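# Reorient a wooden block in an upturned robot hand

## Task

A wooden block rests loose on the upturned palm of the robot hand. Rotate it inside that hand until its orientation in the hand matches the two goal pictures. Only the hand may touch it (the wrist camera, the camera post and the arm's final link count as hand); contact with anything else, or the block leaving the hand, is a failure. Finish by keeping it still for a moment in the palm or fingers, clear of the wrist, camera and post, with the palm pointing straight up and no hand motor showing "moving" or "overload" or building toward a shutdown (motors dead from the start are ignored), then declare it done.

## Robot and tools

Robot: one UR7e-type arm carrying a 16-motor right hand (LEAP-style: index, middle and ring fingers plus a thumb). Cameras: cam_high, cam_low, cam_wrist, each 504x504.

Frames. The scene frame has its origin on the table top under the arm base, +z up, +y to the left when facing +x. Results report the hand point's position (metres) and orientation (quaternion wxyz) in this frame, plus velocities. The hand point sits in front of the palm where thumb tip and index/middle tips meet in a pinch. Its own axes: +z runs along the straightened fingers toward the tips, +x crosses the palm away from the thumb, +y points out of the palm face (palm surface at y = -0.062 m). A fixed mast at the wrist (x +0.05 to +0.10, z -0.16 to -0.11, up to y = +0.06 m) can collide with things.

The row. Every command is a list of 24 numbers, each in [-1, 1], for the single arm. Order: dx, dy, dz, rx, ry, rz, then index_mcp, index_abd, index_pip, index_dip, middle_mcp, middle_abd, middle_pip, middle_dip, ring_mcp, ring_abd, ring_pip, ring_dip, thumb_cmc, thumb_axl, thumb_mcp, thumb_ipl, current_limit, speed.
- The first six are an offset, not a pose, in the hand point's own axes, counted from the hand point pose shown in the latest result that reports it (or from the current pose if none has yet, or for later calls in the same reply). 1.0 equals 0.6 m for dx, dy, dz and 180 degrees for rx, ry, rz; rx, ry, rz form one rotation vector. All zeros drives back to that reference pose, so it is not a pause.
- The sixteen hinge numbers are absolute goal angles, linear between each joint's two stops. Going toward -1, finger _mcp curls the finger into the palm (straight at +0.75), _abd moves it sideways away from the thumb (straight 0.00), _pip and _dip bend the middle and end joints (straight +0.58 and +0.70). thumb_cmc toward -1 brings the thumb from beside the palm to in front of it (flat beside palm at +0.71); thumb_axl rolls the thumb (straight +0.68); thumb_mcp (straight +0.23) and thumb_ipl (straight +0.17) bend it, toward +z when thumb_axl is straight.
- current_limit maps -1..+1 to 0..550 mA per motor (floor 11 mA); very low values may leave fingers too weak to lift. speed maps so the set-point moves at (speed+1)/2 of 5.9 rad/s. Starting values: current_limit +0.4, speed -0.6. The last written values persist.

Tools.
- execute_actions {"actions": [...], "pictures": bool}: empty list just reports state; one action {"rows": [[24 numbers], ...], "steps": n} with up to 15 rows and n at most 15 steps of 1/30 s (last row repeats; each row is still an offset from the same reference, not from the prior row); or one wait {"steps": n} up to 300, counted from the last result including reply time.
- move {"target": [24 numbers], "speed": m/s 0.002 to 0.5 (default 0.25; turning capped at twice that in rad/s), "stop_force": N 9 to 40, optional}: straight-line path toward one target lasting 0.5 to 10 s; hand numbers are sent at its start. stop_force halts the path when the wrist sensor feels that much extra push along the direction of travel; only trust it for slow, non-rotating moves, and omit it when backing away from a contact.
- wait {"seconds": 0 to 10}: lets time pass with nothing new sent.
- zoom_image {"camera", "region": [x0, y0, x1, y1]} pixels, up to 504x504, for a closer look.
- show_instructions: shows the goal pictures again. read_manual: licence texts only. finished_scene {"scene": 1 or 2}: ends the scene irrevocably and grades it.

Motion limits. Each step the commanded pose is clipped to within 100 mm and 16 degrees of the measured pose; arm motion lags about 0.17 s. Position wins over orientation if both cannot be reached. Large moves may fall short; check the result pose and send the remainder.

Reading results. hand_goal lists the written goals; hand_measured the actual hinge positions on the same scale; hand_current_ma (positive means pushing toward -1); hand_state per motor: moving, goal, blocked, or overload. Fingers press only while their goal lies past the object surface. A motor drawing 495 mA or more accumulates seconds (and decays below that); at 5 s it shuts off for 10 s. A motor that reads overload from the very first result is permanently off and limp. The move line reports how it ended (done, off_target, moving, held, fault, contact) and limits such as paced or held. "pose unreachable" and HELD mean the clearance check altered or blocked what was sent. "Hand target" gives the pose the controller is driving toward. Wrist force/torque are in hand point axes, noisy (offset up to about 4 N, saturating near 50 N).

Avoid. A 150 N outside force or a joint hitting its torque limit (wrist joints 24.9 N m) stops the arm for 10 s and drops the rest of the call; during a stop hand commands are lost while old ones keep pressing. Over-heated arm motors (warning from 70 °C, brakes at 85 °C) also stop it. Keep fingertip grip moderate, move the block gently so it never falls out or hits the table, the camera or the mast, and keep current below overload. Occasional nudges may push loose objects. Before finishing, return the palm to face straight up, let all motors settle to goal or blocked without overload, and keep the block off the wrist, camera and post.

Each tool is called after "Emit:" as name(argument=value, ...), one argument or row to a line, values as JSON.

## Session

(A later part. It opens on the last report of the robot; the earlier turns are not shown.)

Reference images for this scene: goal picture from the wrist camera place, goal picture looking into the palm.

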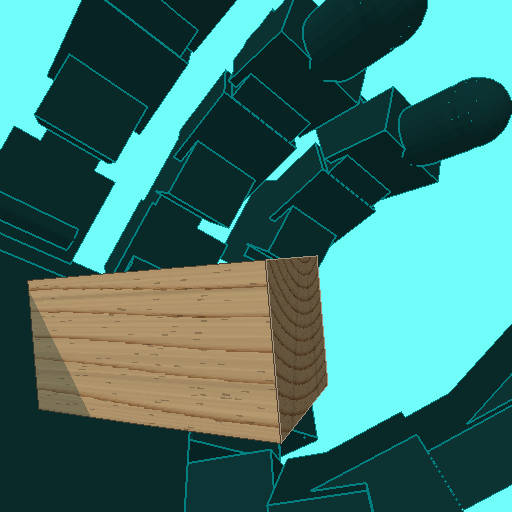

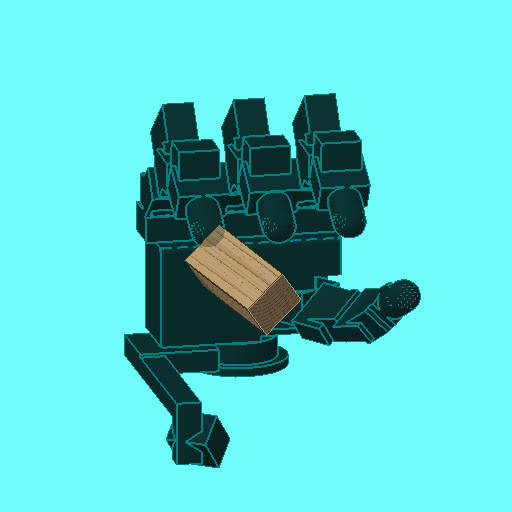

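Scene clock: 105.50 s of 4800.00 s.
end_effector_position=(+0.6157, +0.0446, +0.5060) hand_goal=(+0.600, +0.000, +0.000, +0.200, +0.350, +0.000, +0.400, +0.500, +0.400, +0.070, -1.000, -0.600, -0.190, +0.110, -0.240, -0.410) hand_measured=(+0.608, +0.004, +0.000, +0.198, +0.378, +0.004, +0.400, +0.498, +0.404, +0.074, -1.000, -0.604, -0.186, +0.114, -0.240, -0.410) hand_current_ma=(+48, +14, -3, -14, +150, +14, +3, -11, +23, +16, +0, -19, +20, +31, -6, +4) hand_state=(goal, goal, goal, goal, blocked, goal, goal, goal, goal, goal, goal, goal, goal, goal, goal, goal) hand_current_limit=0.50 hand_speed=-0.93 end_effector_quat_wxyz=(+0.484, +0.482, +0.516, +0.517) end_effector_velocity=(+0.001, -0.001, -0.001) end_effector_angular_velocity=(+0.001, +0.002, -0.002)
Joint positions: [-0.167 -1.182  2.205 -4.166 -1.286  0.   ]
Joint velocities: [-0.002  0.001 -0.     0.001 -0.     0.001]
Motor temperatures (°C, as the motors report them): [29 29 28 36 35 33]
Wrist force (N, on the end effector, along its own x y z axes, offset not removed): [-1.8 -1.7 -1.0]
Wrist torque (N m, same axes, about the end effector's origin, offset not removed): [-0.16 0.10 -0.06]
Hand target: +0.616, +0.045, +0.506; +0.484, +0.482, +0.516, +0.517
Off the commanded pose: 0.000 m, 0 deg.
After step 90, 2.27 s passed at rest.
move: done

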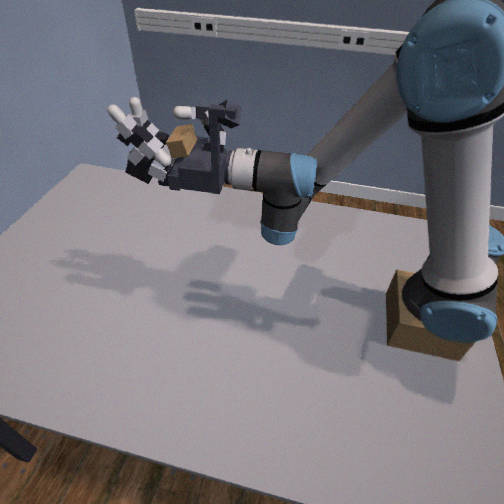

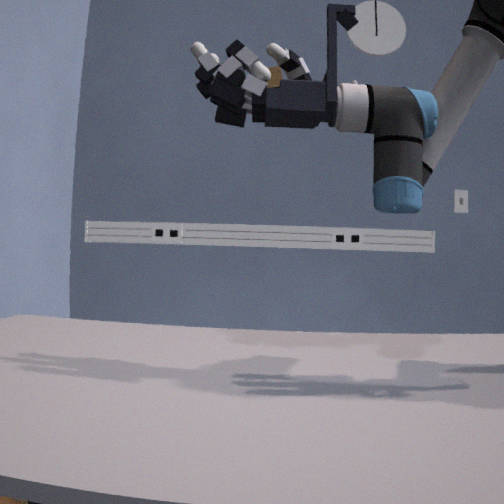

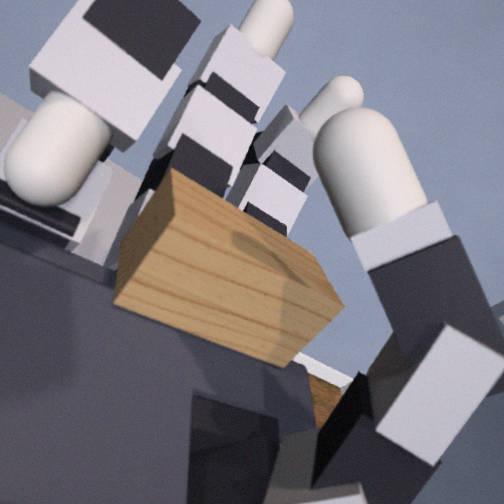

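Slipped. Redo: swing the thumb outside and push it back.

Emit:
move(
  target=[0,0,0,0,0,0,0.6,0,0,0.2,0.6,0,0.4,0.5,0.3,0.05,-1,-0.6,0.05,0.55,0,-0.3,0.5,-0.8],
)

Emit:
move(
  target=[0,0,0,0,0,0,0.6,0,0,0.2,0.6,0,0.4,0.5,0.3,0.05,-1,-0.6,0.35,0.55,-0.1,-0.5,0.5,-0.8],
)

Emit:
move(
  target=[0,0,0,0,0,0,0.6,0,0,0.2,0.6,0,0.4,0.5,0.3,0.05,-1,-0.6,0.35,0.45,-0.42,-0.6,0.5,-0.85],
)

Scene clock: 113.33 s of 4800.00 s.
end_effector_position=(+0.6157, +0.0446, +0.5060) hand_goal=(+0.600, +0.000, +0.000, +0.200, +0.600, +0.000, +0.400, +0.500, +0.300, +0.050, -1.000, -0.600, +0.050, +0.550, +0.000, -0.300) hand_measured=(+0.608, +0.004, +0.000, +0.198, +0.610, +0.004, +0.400, +0.498, +0.316, +0.054, -1.000, -0.604, +0.054, +0.550, -0.004, -0.304) hand_current_ma=(+48, +14, -3, -14, +57, +14, +3, -11, +83, +16, +0, -18, +24, -1, -25, -25) hand_state=(goal, goal, goal, goal, goal, goal, goal, goal, goal, goal, goal, goal, goal, goal, goal, goal) hand_current_limit=0.50 hand_speed=-0.80 end_effector_quat_wxyz=(+0.484, +0.482, +0.516, +0.517) end_effector_velocity=(+0.000, -0.000, -0.000) end_effector_angular_velocity=(+0.001, +0.001, -0.000)
Joint positions: [-0.167 -1.182  2.205 -4.166 -1.286  0.   ]
Joint velocities: [-0.    -0.    -0.     0.001  0.     0.   ]
Motor temperatures (°C, as the motors report them): [29 29 28 36 35 33]
Wrist force (N, on the end effector, along its own x y z axes, offset not removed): [-1.8 0.1 -0.6]
Wrist torque (N m, same axes, about the end effector's origin, offset not removed): [0.02 0.09 0.01]
Hand target: +0.616, +0.045, +0.506; +0.484, +0.482, +0.516, +0.517
Off the commanded pose: 0.000 m, 0 deg.
After step 90, 3.47 s passed at rest.
move: done

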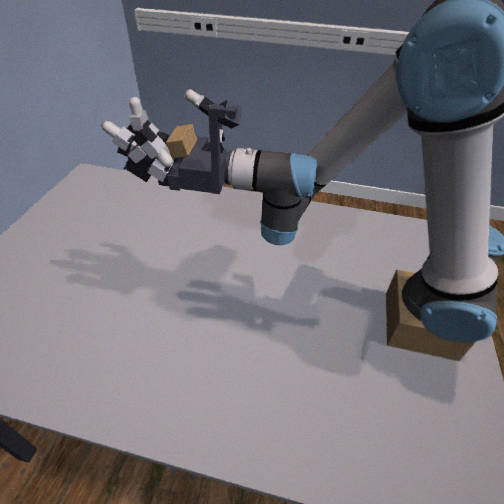

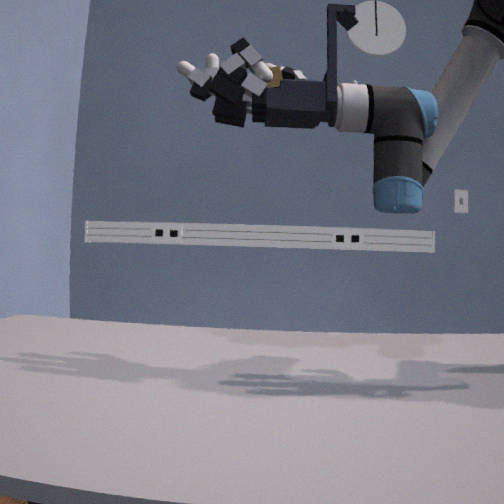

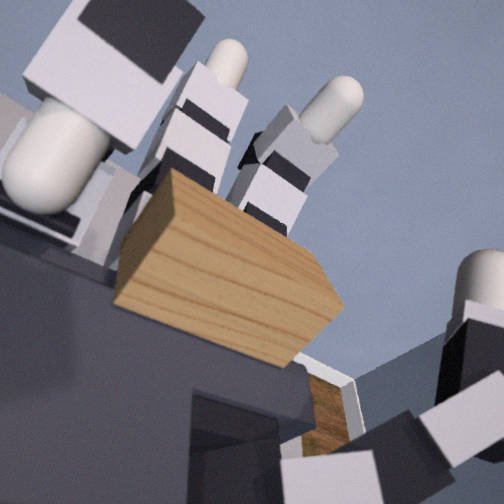

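Scene clock: 114.23 s of 4800.00 s.
end_effector_position=(+0.6157, +0.0446, +0.5060) hand_goal=(+0.600, +0.000, +0.000, +0.200, +0.600, +0.000, +0.400, +0.500, +0.300, +0.050, -1.000, -0.600, +0.350, +0.550, -0.100, -0.500) hand_measured=(+0.608, +0.004, +0.000, +0.198, +0.610, +0.004, +0.400, +0.498, +0.316, +0.054, -1.000, -0.604, +0.356, +0.552, -0.100, -0.498) hand_current_ma=(+48, +14, -3, -14, +57, +14, +3, -11, +83, +16, +0, -18, +30, +8, +4, +9) hand_state=(goal, goal, goal, goal, goal, goal, goal, goal, goal, goal, goal, goal, goal, goal, goal, goal) hand_current_limit=0.50 hand_speed=-0.80 end_effector_quat_wxyz=(+0.484, +0.482, +0.516, +0.517) end_effector_velocity=(+0.000, -0.000, +0.001) end_effector_angular_velocity=(-0.000, -0.001, +0.000)
Joint positions: [-0.167 -1.182  2.205 -4.166 -1.286  0.   ]
Joint velocities: [ 0.    -0.001 -0.002  0.001  0.    -0.   ]
Motor temperatures (°C, as the motors report them): [29 29 28 36 35 33]
Wrist force (N, on the end effector, along its own x y z axes, offset not removed): [-1.9 0.2 -0.9]
Wrist torque (N m, same axes, about the end effector's origin, offset not removed): [0.03 0.12 0.03]
Hand target: +0.616, +0.045, +0.506; +0.484, +0.482, +0.516, +0.517
Off the commanded pose: 0.000 m, 0 deg.
move: done

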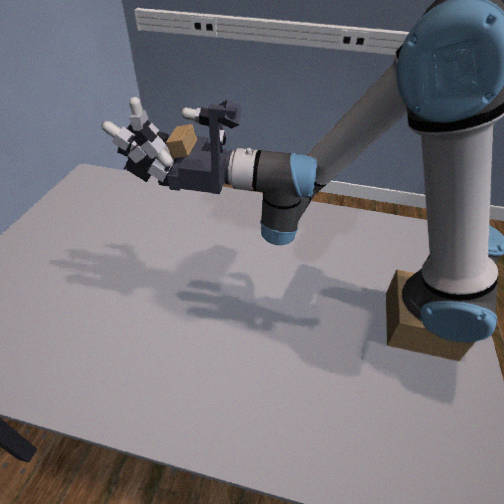

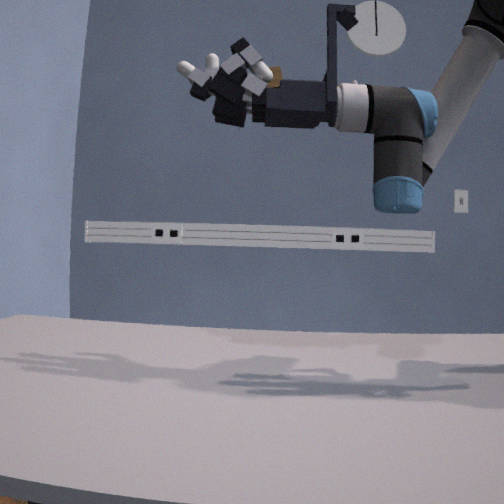

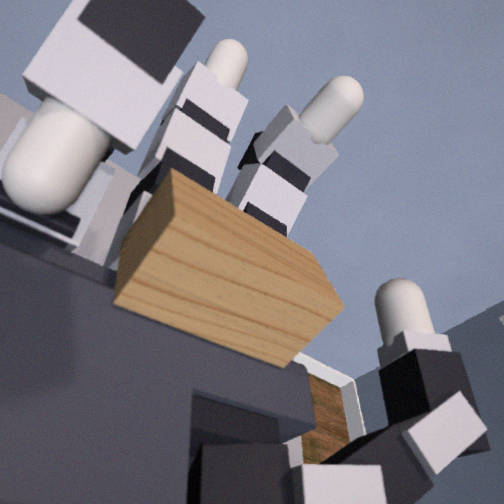

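Scene clock: 115.60 s of 4800.00 s.
end_effector_position=(+0.6157, +0.0446, +0.5060) hand_goal=(+0.600, +0.000, +0.000, +0.200, +0.600, +0.000, +0.400, +0.500, +0.300, +0.050, -1.000, -0.600, +0.350, +0.450, -0.420, -0.600) hand_measured=(+0.608, +0.004, +0.000, +0.198, +0.610, +0.004, +0.400, +0.498, +0.316, +0.054, -1.000, -0.604, +0.356, +0.460, -0.418, -0.598) hand_current_ma=(+48, +14, -3, -14, +58, +14, +3, -11, +83, +16, +0, -18, +31, +62, +13, +8) hand_state=(goal, goal, goal, goal, goal, goal, goal, goal, goal, goal, goal, goal, goal, goal, goal, goal) hand_current_limit=0.50 hand_speed=-0.85 end_effector_quat_wxyz=(+0.484, +0.482, +0.516, +0.517) end_effector_velocity=(+0.000, -0.000, +0.000) end_effector_angular_velocity=(-0.000, -0.001, -0.001)
Joint positions: [-0.167 -1.182  2.205 -4.166 -1.286  0.   ]
Joint velocities: [-0.001  0.    -0.001  0.    -0.    -0.   ]
Motor temperatures (°C, as the motors report them): [29 29 28 36 35 33]
Wrist force (N, on the end effector, along its own x y z axes, offset not removed): [-2.3 -1.3 -0.2]
Wrist torque (N m, same axes, about the end effector's origin, offset not removed): [-0.12 0.16 -0.11]
Hand target: +0.616, +0.045, +0.506; +0.484, +0.482, +0.516, +0.517
Off the commanded pose: 0.000 m, 0 deg.
move: done

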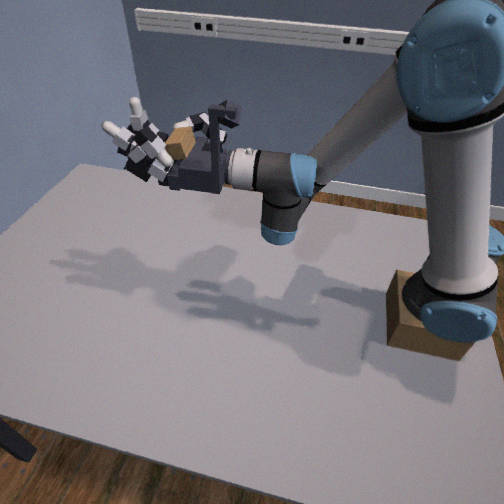

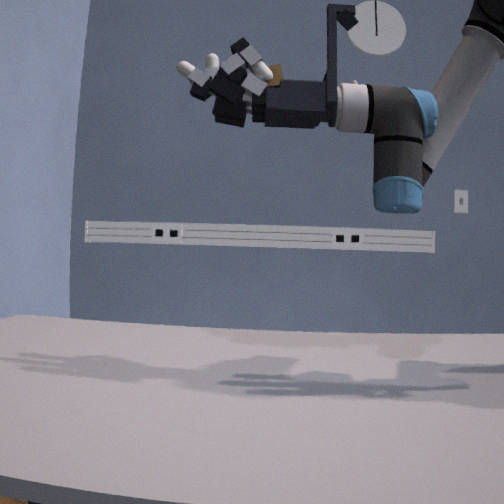

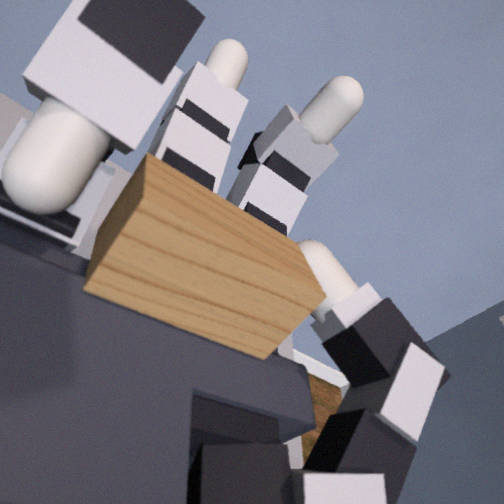

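Emit:
move(
  target=[0,0,0,0.1,0,0,0.75,0,-0.2,0.2,0.75,0,-0.2,0.2,0.3,0.05,-1,-0.6,0.35,0.45,-0.39,-0.6,0.5,-0.9],
  speed=0.1,
)

Emit:
zoom_image(
  camera="cam_high",
  region=[100,50,260,210],
)

Scene clock: 123.70 s of 4800.00 s.
end_effector_position=(+0.6155, +0.0446, +0.5058) hand_goal=(+0.750, +0.000, -0.200, +0.200, +0.750, +0.000, -0.200, +0.200, +0.300, +0.050, -1.000, -0.600, +0.350, +0.450, -0.390, -0.600) hand_measured=(+0.758, +0.004, -0.192, +0.198, +0.762, +0.002, -0.190, +0.204, +0.316, +0.054, -1.000, -0.604, +0.356, +0.460, -0.396, -0.598) hand_current_ma=(+48, +14, +37, -14, +59, +13, +45, +16, +83, +16, +0, -18, +31, +62, -36, +8) hand_state=(goal, goal, goal, goal, goal, goal, goal, goal, goal, goal, goal, goal, goal, goal, goal, goal) hand_current_limit=0.50 hand_speed=-0.90 end_effector_quat_wxyz=(+0.402, +0.552, +0.591, +0.430) end_effector_velocity=(-0.000, +0.000, +0.000) end_effector_angular_velocity=(-0.000, -0.001, +0.000)
Joint positions: [-0.179 -1.462  2.271 -3.625 -1.29  -0.094]
Joint velocities: [ 0. -0. -0. -0. -0. -0.]
Motor temperatures (°C, as the motors report them): [29 29 28 36 35 33]
Wrist force (N, on the end effector, along its own x y z axes, offset not removed): [-1.4 0.4 -0.8]
Wrist torque (N m, same axes, about the end effector's origin, offset not removed): [0.14 0.06 0.01]
Hand target: +0.616, +0.045, +0.506; +0.402, +0.552, +0.591, +0.430
Off the commanded pose: 0.000 m, 0 deg.
After step 90, 2.40 s passed at rest.
move: done

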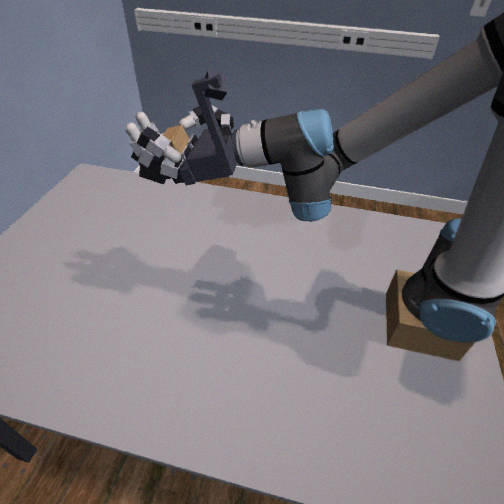

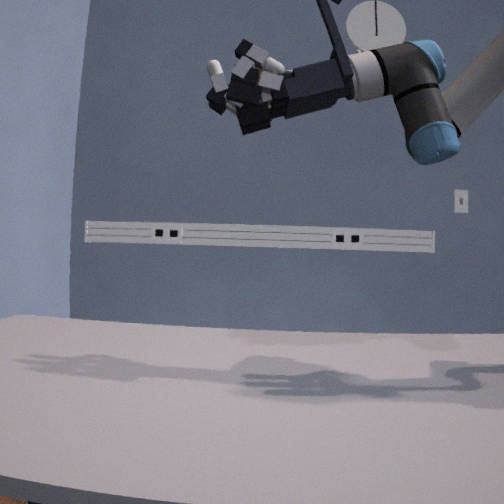

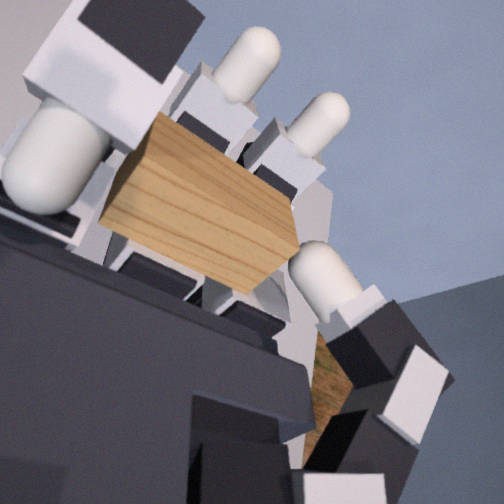

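Region (100, 50, 260, 210) of cam_high's 504x504 image, scaled by 3.150, with more detail than that image has.

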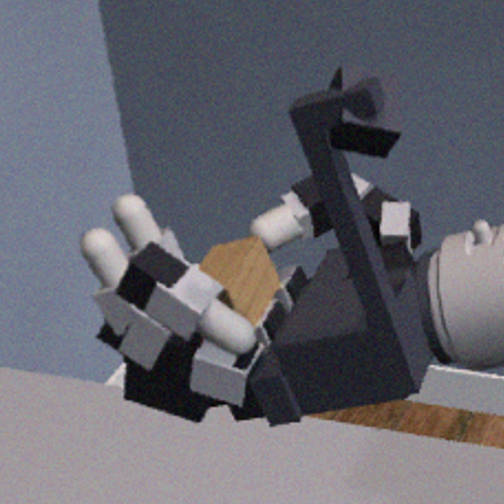

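Slid onto the knuckles. Level and raise them so it slides back rolled.

Emit:
move(
  target=[0,0,0,-0.1,0,0,0.38,0,0.1,0.2,0.38,0,0.1,0.2,0.3,0.05,-1,-0.6,0.35,0.45,-0.3,-0.6,0.5,-0.92],
  speed=0.1,
)

Scene clock: 129.27 s of 4800.00 s.
end_effector_position=(+0.6157, +0.0446, +0.5060) hand_goal=(+0.380, +0.000, +0.100, +0.200, +0.380, +0.000, +0.100, +0.200, +0.300, +0.050, -1.000, -0.600, +0.350, +0.450, -0.300, -0.600) hand_measured=(+0.402, +0.004, +0.100, +0.198, +0.406, +0.002, +0.100, +0.202, +0.316, +0.054, -1.000, -0.604, +0.356, +0.460, -0.304, -0.598) hand_current_ma=(+127, +14, -4, -14, +143, +13, -5, +14, +83, +16, +0, -18, +31, +62, -32, +8) hand_state=(blocked, goal, goal, goal, blocked, goal, goal, goal, goal, goal, goal, goal, goal, goal, goal, goal) hand_current_limit=0.50 hand_speed=-0.92 end_effector_quat_wxyz=(+0.483, +0.482, +0.516, +0.517) end_effector_velocity=(-0.000, +0.000, +0.000) end_effector_angular_velocity=(-0.001, -0.004, +0.001)
Joint positions: [-0.167 -1.183  2.205 -4.166 -1.286 -0.   ]
Joint velocities: [ 0.001  0.003 -0.002 -0.005 -0.     0.   ]
Motor temperatures (°C, as the motors report them): [29 29 28 36 35 33]
Wrist force (N, on the end effector, along its own x y z axes, offset not removed): [-1.5 -2.2 -0.2]
Wrist torque (N m, same axes, about the end effector's origin, offset not removed): [-0.28 0.11 -0.03]
Hand target: +0.616, +0.045, +0.506; +0.484, +0.482, +0.516, +0.517
Off the commanded pose: 0.000 m, 0 deg.
After step 90, 0.33 s passed at rest.
move: done

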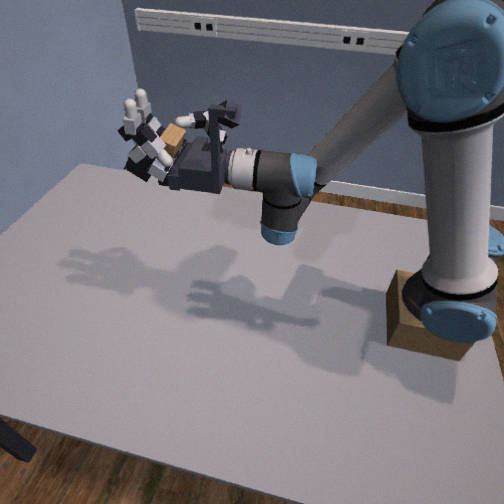

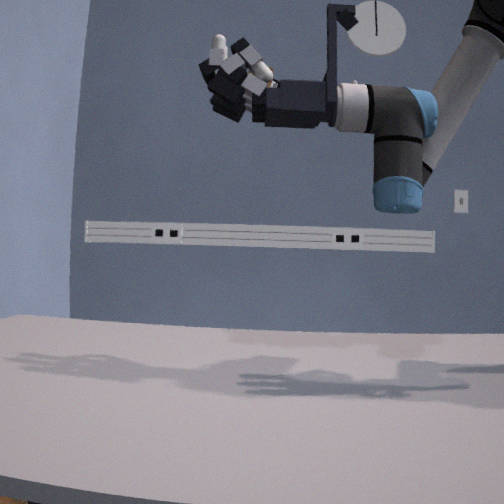

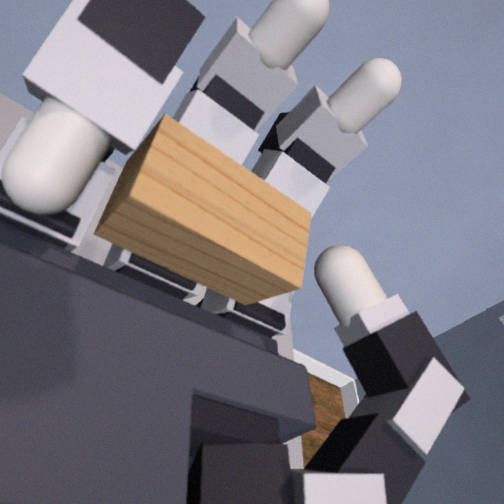

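Emit:
move(
  target=[0,0,0,0,0,0,0.3,0,0.3,0.4,0.3,0,0.3,0.4,0.3,0.05,-1,-0.6,0.35,0.45,-0.3,-0.6,0.5,-0.94],
)

Emit:
move(
  target=[0,0,0,0,0,0,0.36,0,0.3,0.4,0.33,0,0.3,0.4,0.3,0.05,-1,-0.6,0.3,0.42,-0.47,-0.6,0.5,-0.9],
)

Scene clock: 134.97 s of 4800.00 s.
end_effector_position=(+0.6157, +0.0446, +0.5060) hand_goal=(+0.300, +0.000, +0.300, +0.400, +0.300, +0.000, +0.300, +0.400, +0.300, +0.050, -1.000, -0.600, +0.350, +0.450, -0.300, -0.600) hand_measured=(+0.322, +0.002, +0.300, +0.398, +0.326, +0.002, +0.300, +0.398, +0.316, +0.054, -1.000, -0.604, +0.356, +0.460, -0.304, -0.598) hand_current_ma=(+121, +14, -3, -14, +137, +13, -4, -13, +82, +16, +0, -18, +31, +62, -32, +8) hand_state=(blocked, goal, goal, goal, blocked, goal, goal, goal, goal, goal, goal, goal, goal, goal, goal, goal) hand_current_limit=0.50 hand_speed=-0.94 end_effector_quat_wxyz=(+0.483, +0.482, +0.516, +0.517) end_effector_velocity=(-0.000, +0.000, +0.000) end_effector_angular_velocity=(-0.000, -0.001, +0.001)
Joint positions: [-0.167 -1.183  2.205 -4.166 -1.286 -0.   ]
Joint velocities: [ 0.001 -0.    -0.    -0.     0.    -0.   ]
Motor temperatures (°C, as the motors report them): [29 29 28 36 35 33]
Wrist force (N, on the end effector, along its own x y z axes, offset not removed): [-2.3 -0.2 -0.6]
Wrist torque (N m, same axes, about the end effector's origin, offset not removed): [0.04 0.15 -0.07]
Hand target: +0.616, +0.045, +0.506; +0.483, +0.482, +0.516, +0.517
Off the commanded pose: 0.000 m, 0 deg.
After step 90, 1.10 s passed at rest.
move: done

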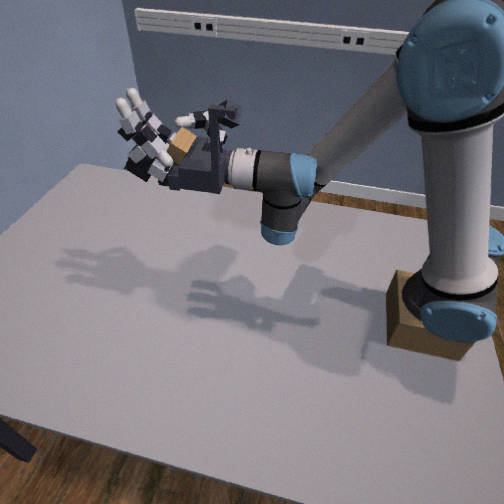

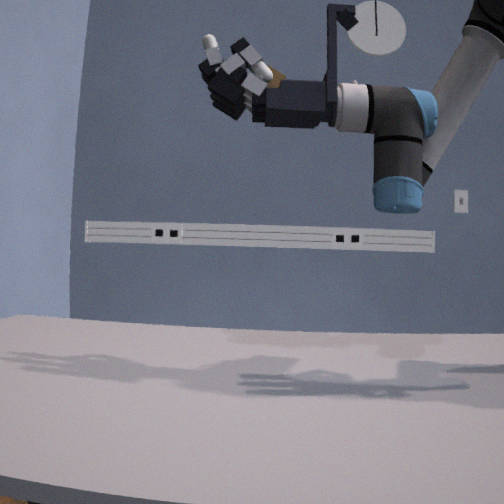

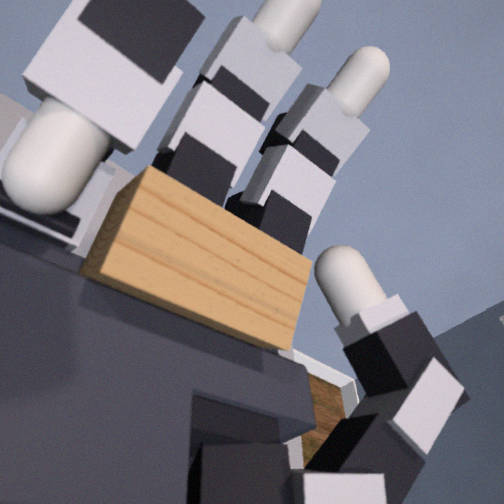

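Scene clock: 136.10 s of 4800.00 s.
end_effector_position=(+0.6157, +0.0446, +0.5060) hand_goal=(+0.360, +0.000, +0.300, +0.400, +0.330, +0.000, +0.300, +0.400, +0.300, +0.050, -1.000, -0.600, +0.300, +0.420, -0.470, -0.600) hand_measured=(+0.368, +0.002, +0.300, +0.398, +0.338, +0.002, +0.300, +0.398, +0.316, +0.054, -1.000, -0.604, +0.312, +0.428, -0.466, -0.598) hand_current_ma=(+43, +14, -2, -14, +48, +13, -3, -13, +82, +16, +0, -18, +68, +61, +25, +8) hand_state=(goal, goal, goal, goal, goal, goal, goal, goal, goal, goal, goal, goal, goal, goal, goal, goal) hand_current_limit=0.50 hand_speed=-0.90 end_effector_quat_wxyz=(+0.483, +0.482, +0.516, +0.517) end_effector_velocity=(+0.000, -0.000, -0.000) end_effector_angular_velocity=(+0.001, +0.000, -0.000)
Joint positions: [-0.167 -1.183  2.205 -4.166 -1.286 -0.   ]
Joint velocities: [-0.     0.001 -0.001  0.     0.     0.001]
Motor temperatures (°C, as the motors report them): [29 29 28 36 35 33]
Wrist force (N, on the end effector, along its own x y z axes, offset not removed): [-0.6 -0.3 -1.8]
Wrist torque (N m, same axes, about the end effector's origin, offset not removed): [0.01 -0.03 0.09]
Hand target: +0.616, +0.045, +0.506; +0.483, +0.482, +0.516, +0.517
Off the commanded pose: 0.000 m, 0 deg.
move: done

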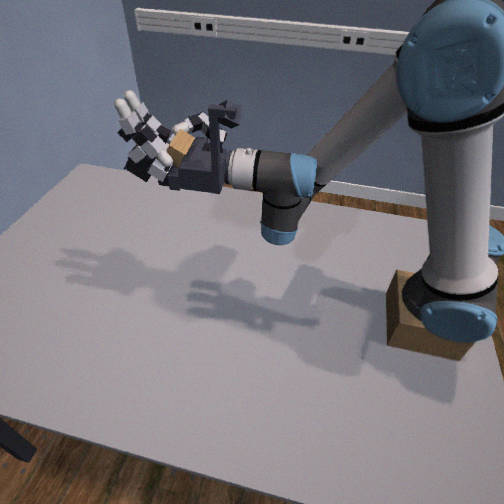

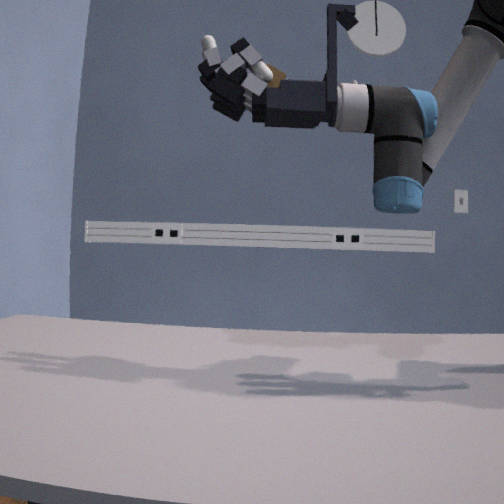

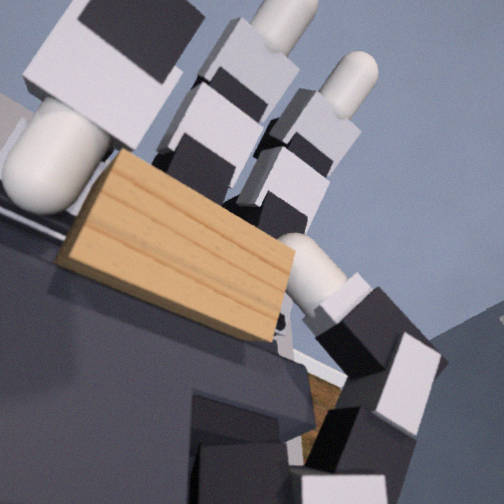

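Back to the earlier state. Replay.

Emit:
move(
  target=[0,0,0,0,0,0,0.6,0,0,0.2,0.6,0,0.4,0.5,0.3,0.05,-1,-0.6,0.15,0.65,-0.35,-0.4,0.4,-0.8],
)

Emit:
move(
  target=[0,0,0,0,0,0,0.6,0,0,0.2,0.6,0,0.4,0.5,0.3,0.05,-1,-0.6,0.05,0.55,-0.48,-0.66,0.4,-0.85],
)

Emit:
move(
  target=[0,0,0,0,0,0,0.6,0,0,0.2,0.6,0,0.4,0.5,0.3,0.05,-1,-0.6,0.08,0.3,-0.43,-0.64,0.5,-0.9],
)

Emit:
move(
  target=[0,0,0,0,0,0,0.6,0,0,0.2,0.6,0,0.4,0.5,0.3,0.05,-1,-0.6,0.08,0.2,-0.35,-0.62,0.5,-0.94],
)

Emit:
move(
  target=[0,0,0,0,0,0,0.6,0,0,0.2,0.6,0,0.4,0.5,0.3,0.05,-1,-0.6,-0.04,0.15,-0.27,-0.55,0.5,-0.95],
)

Scene clock: 145.57 s of 4800.00 s.
end_effector_position=(+0.6157, +0.0446, +0.5060) hand_goal=(+0.600, +0.000, +0.000, +0.200, +0.600, +0.000, +0.400, +0.500, +0.300, +0.050, -1.000, -0.600, +0.150, +0.650, -0.350, -0.400) hand_measured=(+0.608, +0.002, +0.006, +0.204, +0.610, +0.002, +0.400, +0.498, +0.316, +0.054, -1.000, -0.604, +0.164, +0.652, -0.358, -0.404) hand_current_ma=(+45, +14, +35, +15, +57, +13, +3, -11, +82, +16, +0, -18, +72, +11, -51, -28) hand_state=(goal, goal, goal, goal, goal, goal, goal, goal, goal, goal, goal, goal, goal, goal, goal, goal) hand_current_limit=0.40 hand_speed=-0.80 end_effector_quat_wxyz=(+0.483, +0.482, +0.516, +0.517) end_effector_velocity=(+0.000, -0.001, +0.000) end_effector_angular_velocity=(-0.000, -0.001, -0.002)
Joint positions: [-0.167 -1.183  2.205 -4.166 -1.286 -0.   ]
Joint velocities: [-0.002  0.001 -0.001 -0.     0.    -0.   ]
Motor temperatures (°C, as the motors report them): [29 29 28 36 35 33]
Wrist force (N, on the end effector, along its own x y z axes, offset not removed): [-1.4 -2.1 -1.6]
Wrist torque (N m, same axes, about the end effector's origin, offset not removed): [-0.12 0.04 -0.03]
Hand target: +0.616, +0.045, +0.506; +0.483, +0.482, +0.516, +0.517
Off the commanded pose: 0.000 m, 0 deg.
After step 90, 5.60 s passed at rest.
move: done

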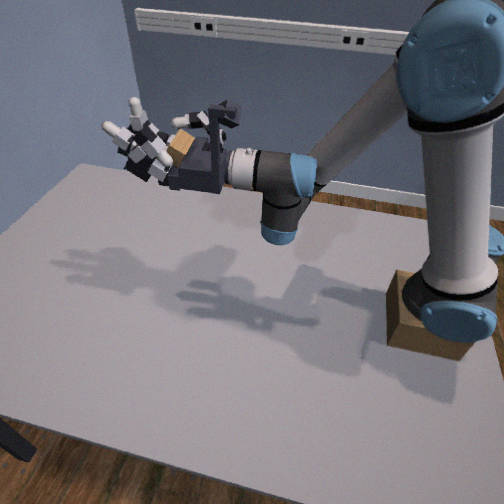

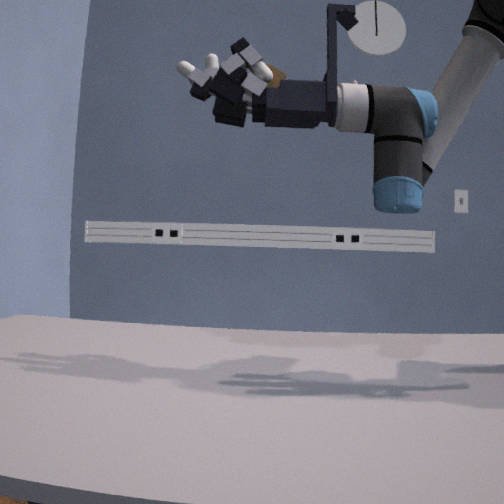

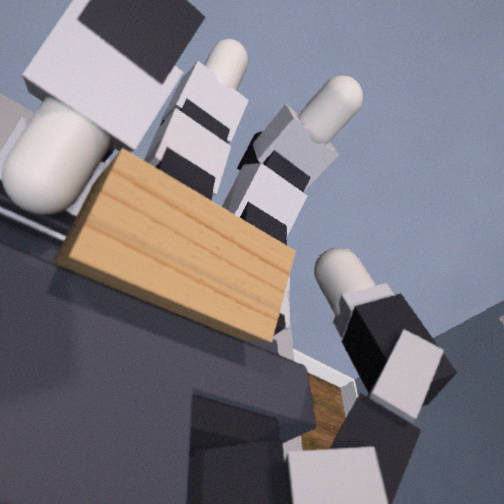

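Scene clock: 146.77 s of 4800.00 s.
end_effector_position=(+0.6157, +0.0446, +0.5060) hand_goal=(+0.600, +0.000, +0.000, +0.200, +0.600, +0.000, +0.400, +0.500, +0.300, +0.050, -1.000, -0.600, +0.050, +0.550, -0.480, -0.660) hand_measured=(+0.608, +0.002, +0.006, +0.204, +0.610, +0.002, +0.400, +0.498, +0.316, +0.054, -1.000, -0.604, +0.060, +0.558, -0.474, -0.642) hand_current_ma=(+45, +14, +35, +15, +57, +13, +3, -11, +82, +16, +0, -18, +53, +61, +41, +122) hand_state=(goal, goal, goal, goal, goal, goal, goal, goal, goal, goal, goal, goal, goal, goal, goal, goal) hand_current_limit=0.40 hand_speed=-0.85 end_effector_quat_wxyz=(+0.483, +0.482, +0.516, +0.517) end_effector_velocity=(-0.000, +0.000, -0.001) end_effector_angular_velocity=(+0.000, +0.001, +0.000)
Joint positions: [-0.167 -1.183  2.205 -4.166 -1.286 -0.   ]
Joint velocities: [ 0.     0.     0.001 -0.001 -0.     0.   ]
Motor temperatures (°C, as the motors report them): [29 29 28 36 35 33]
Wrist force (N, on the end effector, along its own x y z axes, offset not removed): [-1.1 -0.8 -0.7]
Wrist torque (N m, same axes, about the end effector's origin, offset not removed): [-0.12 -0.01 0.13]
Hand target: +0.616, +0.045, +0.506; +0.483, +0.482, +0.516, +0.517
Off the commanded pose: 0.000 m, 0 deg.
move: done

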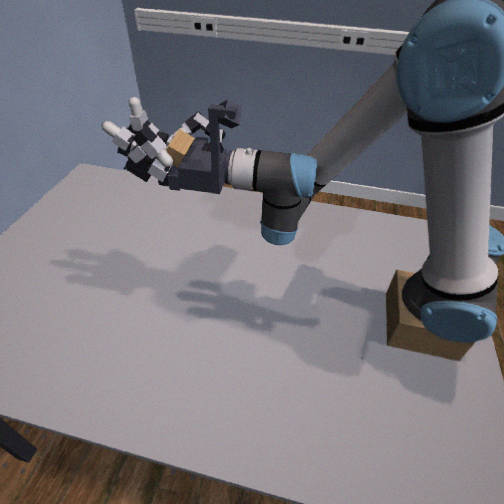

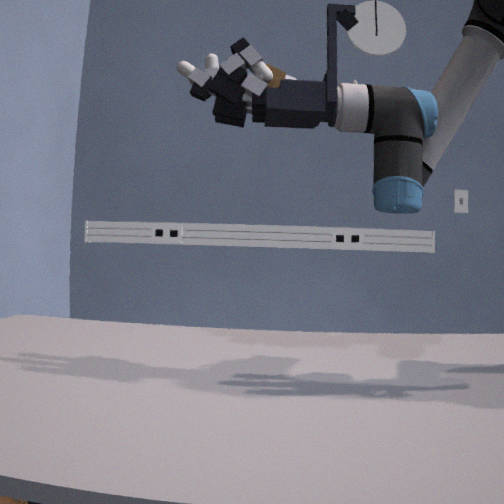

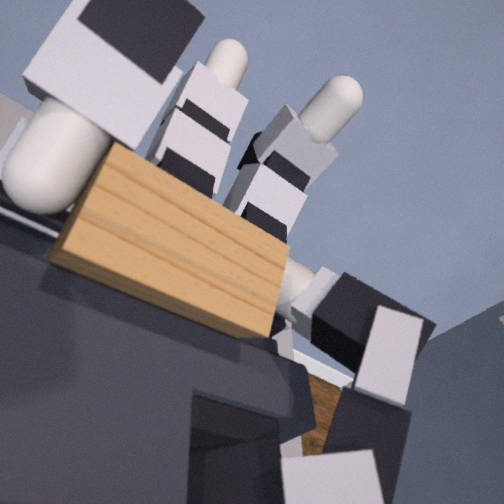

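Scene clock: 147.87 s of 4800.00 s.
end_effector_position=(+0.6157, +0.0446, +0.5060) hand_goal=(+0.600, +0.000, +0.000, +0.200, +0.600, +0.000, +0.400, +0.500, +0.300, +0.050, -1.000, -0.600, +0.080, +0.300, -0.430, -0.640) hand_measured=(+0.608, +0.002, +0.006, +0.204, +0.610, +0.002, +0.400, +0.498, +0.312, +0.066, -1.000, -0.602, +0.100, +0.456, -0.406, -0.632) hand_current_ma=(+45, +14, +35, +15, +58, +13, +3, -11, +65, +75, +0, -8, +112, +409, +155, +55) hand_state=(goal, goal, goal, goal, goal, goal, goal, goal, goal, goal, goal, goal, blocked, blocked, blocked, goal) hand_current_limit=0.50 hand_speed=-0.90 end_effector_quat_wxyz=(+0.483, +0.482, +0.516, +0.517) end_effector_velocity=(-0.000, -0.000, +0.001) end_effector_angular_velocity=(-0.000, -0.002, -0.000)
Joint positions: [-0.167 -1.183  2.205 -4.166 -1.286 -0.   ]
Joint velocities: [-0.    -0.    -0.    -0.001  0.     0.   ]
Motor temperatures (°C, as the motors report them): [29 29 28 36 35 33]
Wrist force (N, on the end effector, along its own x y z axes, offset not removed): [-1.5 -1.0 -0.8]
Wrist torque (N m, same axes, about the end effector's origin, offset not removed): [-0.07 0.06 -0.04]
Hand target: +0.616, +0.045, +0.506; +0.483, +0.482, +0.516, +0.517
Off the commanded pose: 0.000 m, 0 deg.
move: done

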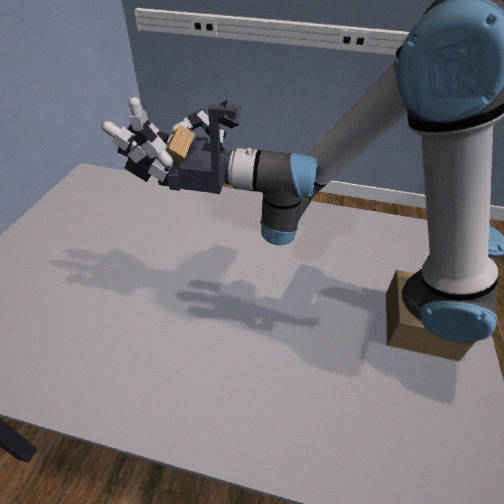

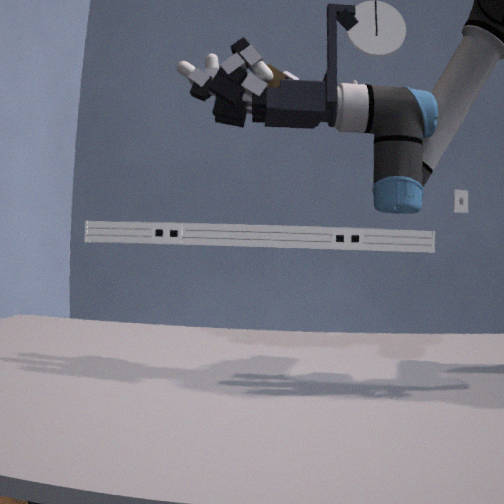

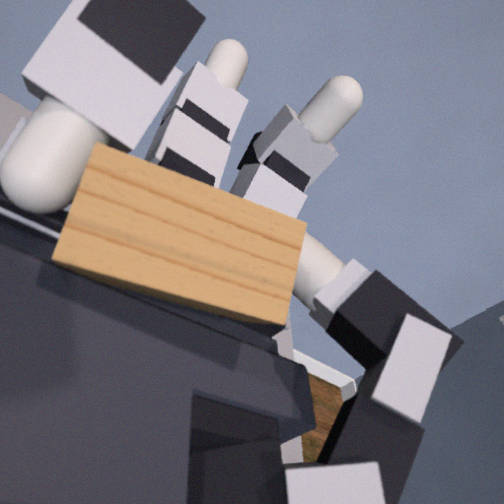

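Scene clock: 149.80 s of 4800.00 s.
end_effector_position=(+0.6157, +0.0446, +0.5060) hand_goal=(+0.600, +0.000, +0.000, +0.200, +0.600, +0.000, +0.400, +0.500, +0.300, +0.050, -1.000, -0.600, +0.080, +0.200, -0.350, -0.620) hand_measured=(+0.608, +0.002, +0.006, +0.204, +0.610, +0.002, +0.400, +0.498, +0.312, +0.068, -1.000, -0.604, +0.114, +0.230, -0.318, -0.608) hand_current_ma=(+45, +14, +35, +15, +58, +13, +3, -11, +65, +75, +0, -21, +189, +199, +214, +83) hand_state=(goal, goal, goal, goal, goal, goal, goal, goal, goal, goal, goal, goal, blocked, blocked, blocked, goal) hand_current_limit=0.50 hand_speed=-0.94 end_effector_quat_wxyz=(+0.483, +0.482, +0.516, +0.517) end_effector_velocity=(+0.000, -0.000, +0.000) end_effector_angular_velocity=(+0.000, -0.000, -0.000)
Joint positions: [-0.167 -1.183  2.205 -4.166 -1.286 -0.   ]
Joint velocities: [-0.     0.001 -0.001 -0.    -0.     0.   ]
Motor temperatures (°C, as the motors report them): [29 29 28 36 35 33]
Wrist force (N, on the end effector, along its own x y z axes, offset not removed): [-2.0 -2.1 0.2]
Wrist torque (N m, same axes, about the end effector's origin, offset not removed): [-0.32 0.16 -0.09]
Hand target: +0.616, +0.045, +0.506; +0.483, +0.482, +0.516, +0.517
Off the commanded pose: 0.000 m, 0 deg.
move: done

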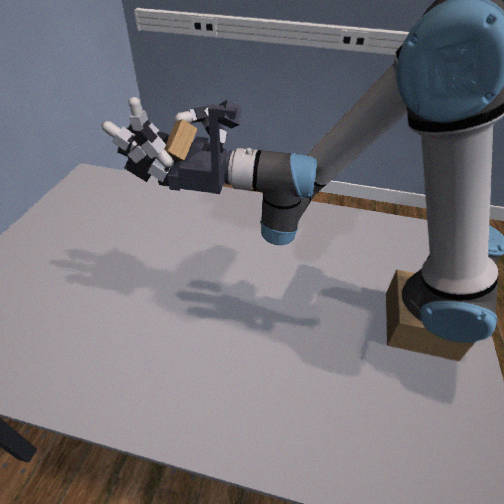

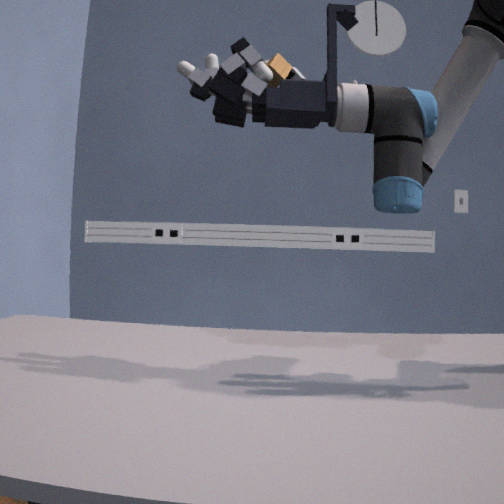

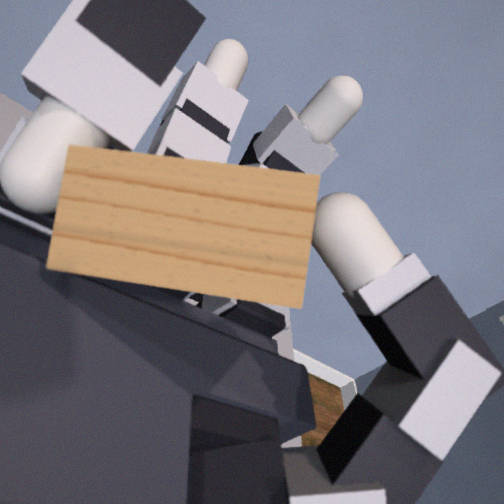

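Scene clock: 150.97 s of 4800.00 s.
end_effector_position=(+0.6157, +0.0446, +0.5060) hand_goal=(+0.600, +0.000, +0.000, +0.200, +0.600, +0.000, +0.400, +0.500, +0.300, +0.050, -1.000, -0.600, -0.040, +0.150, -0.270, -0.550) hand_measured=(+0.608, +0.002, +0.006, +0.204, +0.610, +0.002, +0.400, +0.498, +0.312, +0.066, -1.000, -0.604, +0.002, +0.162, -0.258, -0.546) hand_current_ma=(+46, +14, +35, +15, +58, +13, +3, -11, +65, +74, +0, -20, +224, +83, +75, +24) hand_state=(goal, goal, goal, goal, goal, goal, goal, goal, goal, goal, goal, goal, blocked, goal, goal, goal) hand_current_limit=0.50 hand_speed=-0.95 end_effector_quat_wxyz=(+0.483, +0.482, +0.516, +0.517) end_effector_velocity=(+0.000, +0.000, +0.000) end_effector_angular_velocity=(+0.001, +0.000, +0.000)
Joint positions: [-0.167 -1.183  2.205 -4.166 -1.286 -0.   ]
Joint velocities: [ 0.    -0.    -0.     0.     0.     0.001]
Motor temperatures (°C, as the motors report them): [29 29 28 36 35 33]
Wrist force (N, on the end effector, along its own x y z axes, offset not removed): [-2.8 0.5 1.2]
Wrist torque (N m, same axes, about the end effector's origin, offset not removed): [-0.03 0.14 -0.16]
Hand target: +0.616, +0.045, +0.506; +0.483, +0.482, +0.516, +0.517
Off the commanded pose: 0.000 m, 0 deg.
move: done

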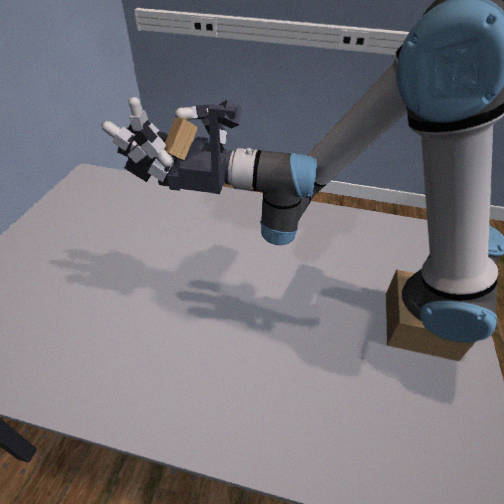

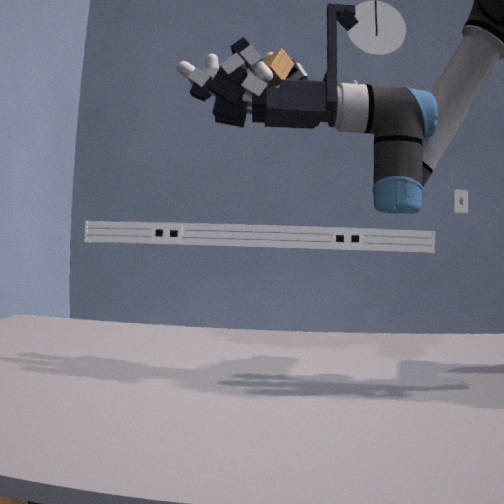

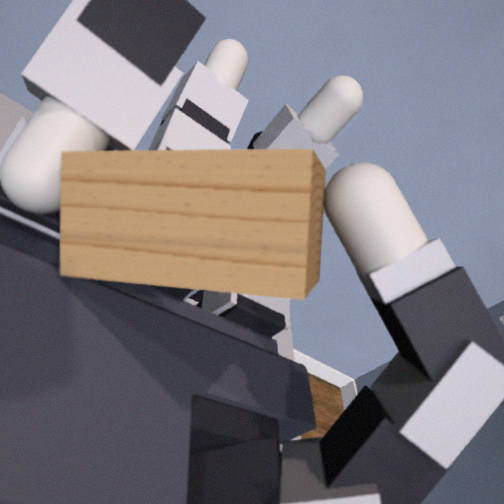

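Emit:
move(
  target=[0,0,0,0,0,0,0.6,0,0,0.2,0.6,0,0.4,0.5,0.3,0.13,-1,-0.6,-0.17,0.13,-0.19,-0.55,0.5,-0.95],
)

Scene clock: 154.43 s of 4800.00 s.
end_effector_position=(+0.6157, +0.0446, +0.5060) hand_goal=(+0.600, +0.000, +0.000, +0.200, +0.600, +0.000, +0.400, +0.500, +0.300, +0.130, -1.000, -0.600, -0.170, +0.130, -0.190, -0.550) hand_measured=(+0.608, +0.002, +0.006, +0.204, +0.610, +0.002, +0.400, +0.498, +0.312, +0.134, -1.000, -0.604, -0.130, +0.140, -0.180, -0.546) hand_current_ma=(+46, +14, +35, +15, +58, +13, +3, -11, +65, +17, +0, -20, +214, +65, +67, +24) hand_state=(goal, goal, goal, goal, goal, goal, goal, goal, goal, goal, goal, goal, blocked, goal, goal, goal) hand_current_limit=0.50 hand_speed=-0.95 end_effector_quat_wxyz=(+0.483, +0.482, +0.516, +0.517) end_effector_velocity=(+0.000, -0.000, +0.000) end_effector_angular_velocity=(-0.000, -0.001, -0.000)
Joint positions: [-0.167 -1.183  2.205 -4.166 -1.286 -0.   ]
Joint velocities: [-0.     0.    -0.001  0.    -0.    -0.   ]
Motor temperatures (°C, as the motors report them): [29 29 28 36 35 33]
Wrist force (N, on the end effector, along its own x y z axes, offset not removed): [-1.6 -1.2 0.1]
Wrist torque (N m, same axes, about the end effector's origin, offset not removed): [-0.11 0.02 -0.03]
Hand target: +0.616, +0.045, +0.506; +0.483, +0.482, +0.516, +0.517
Off the commanded pose: 0.000 m, 0 deg.
move: done

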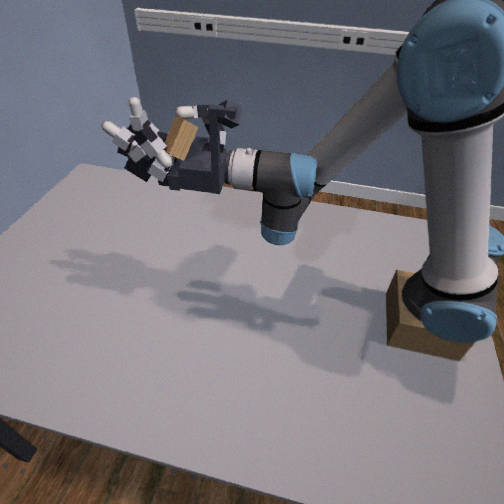

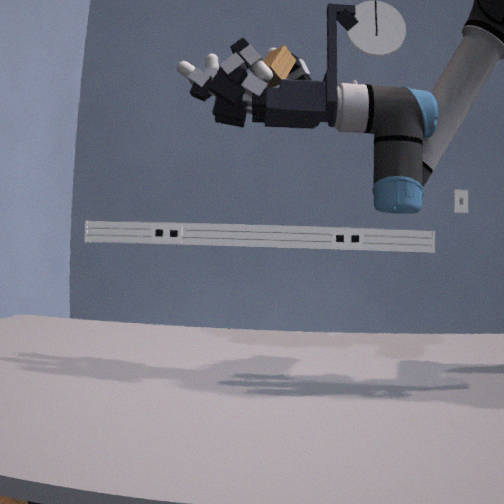

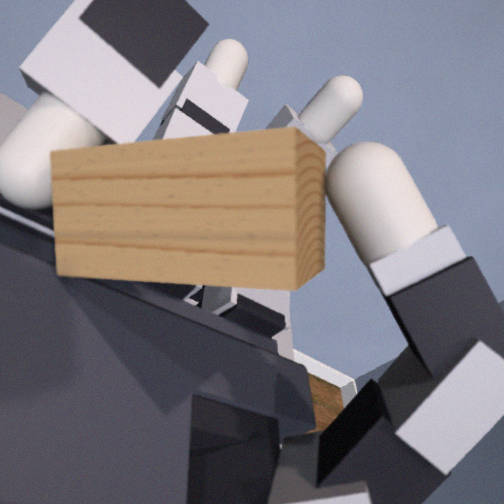

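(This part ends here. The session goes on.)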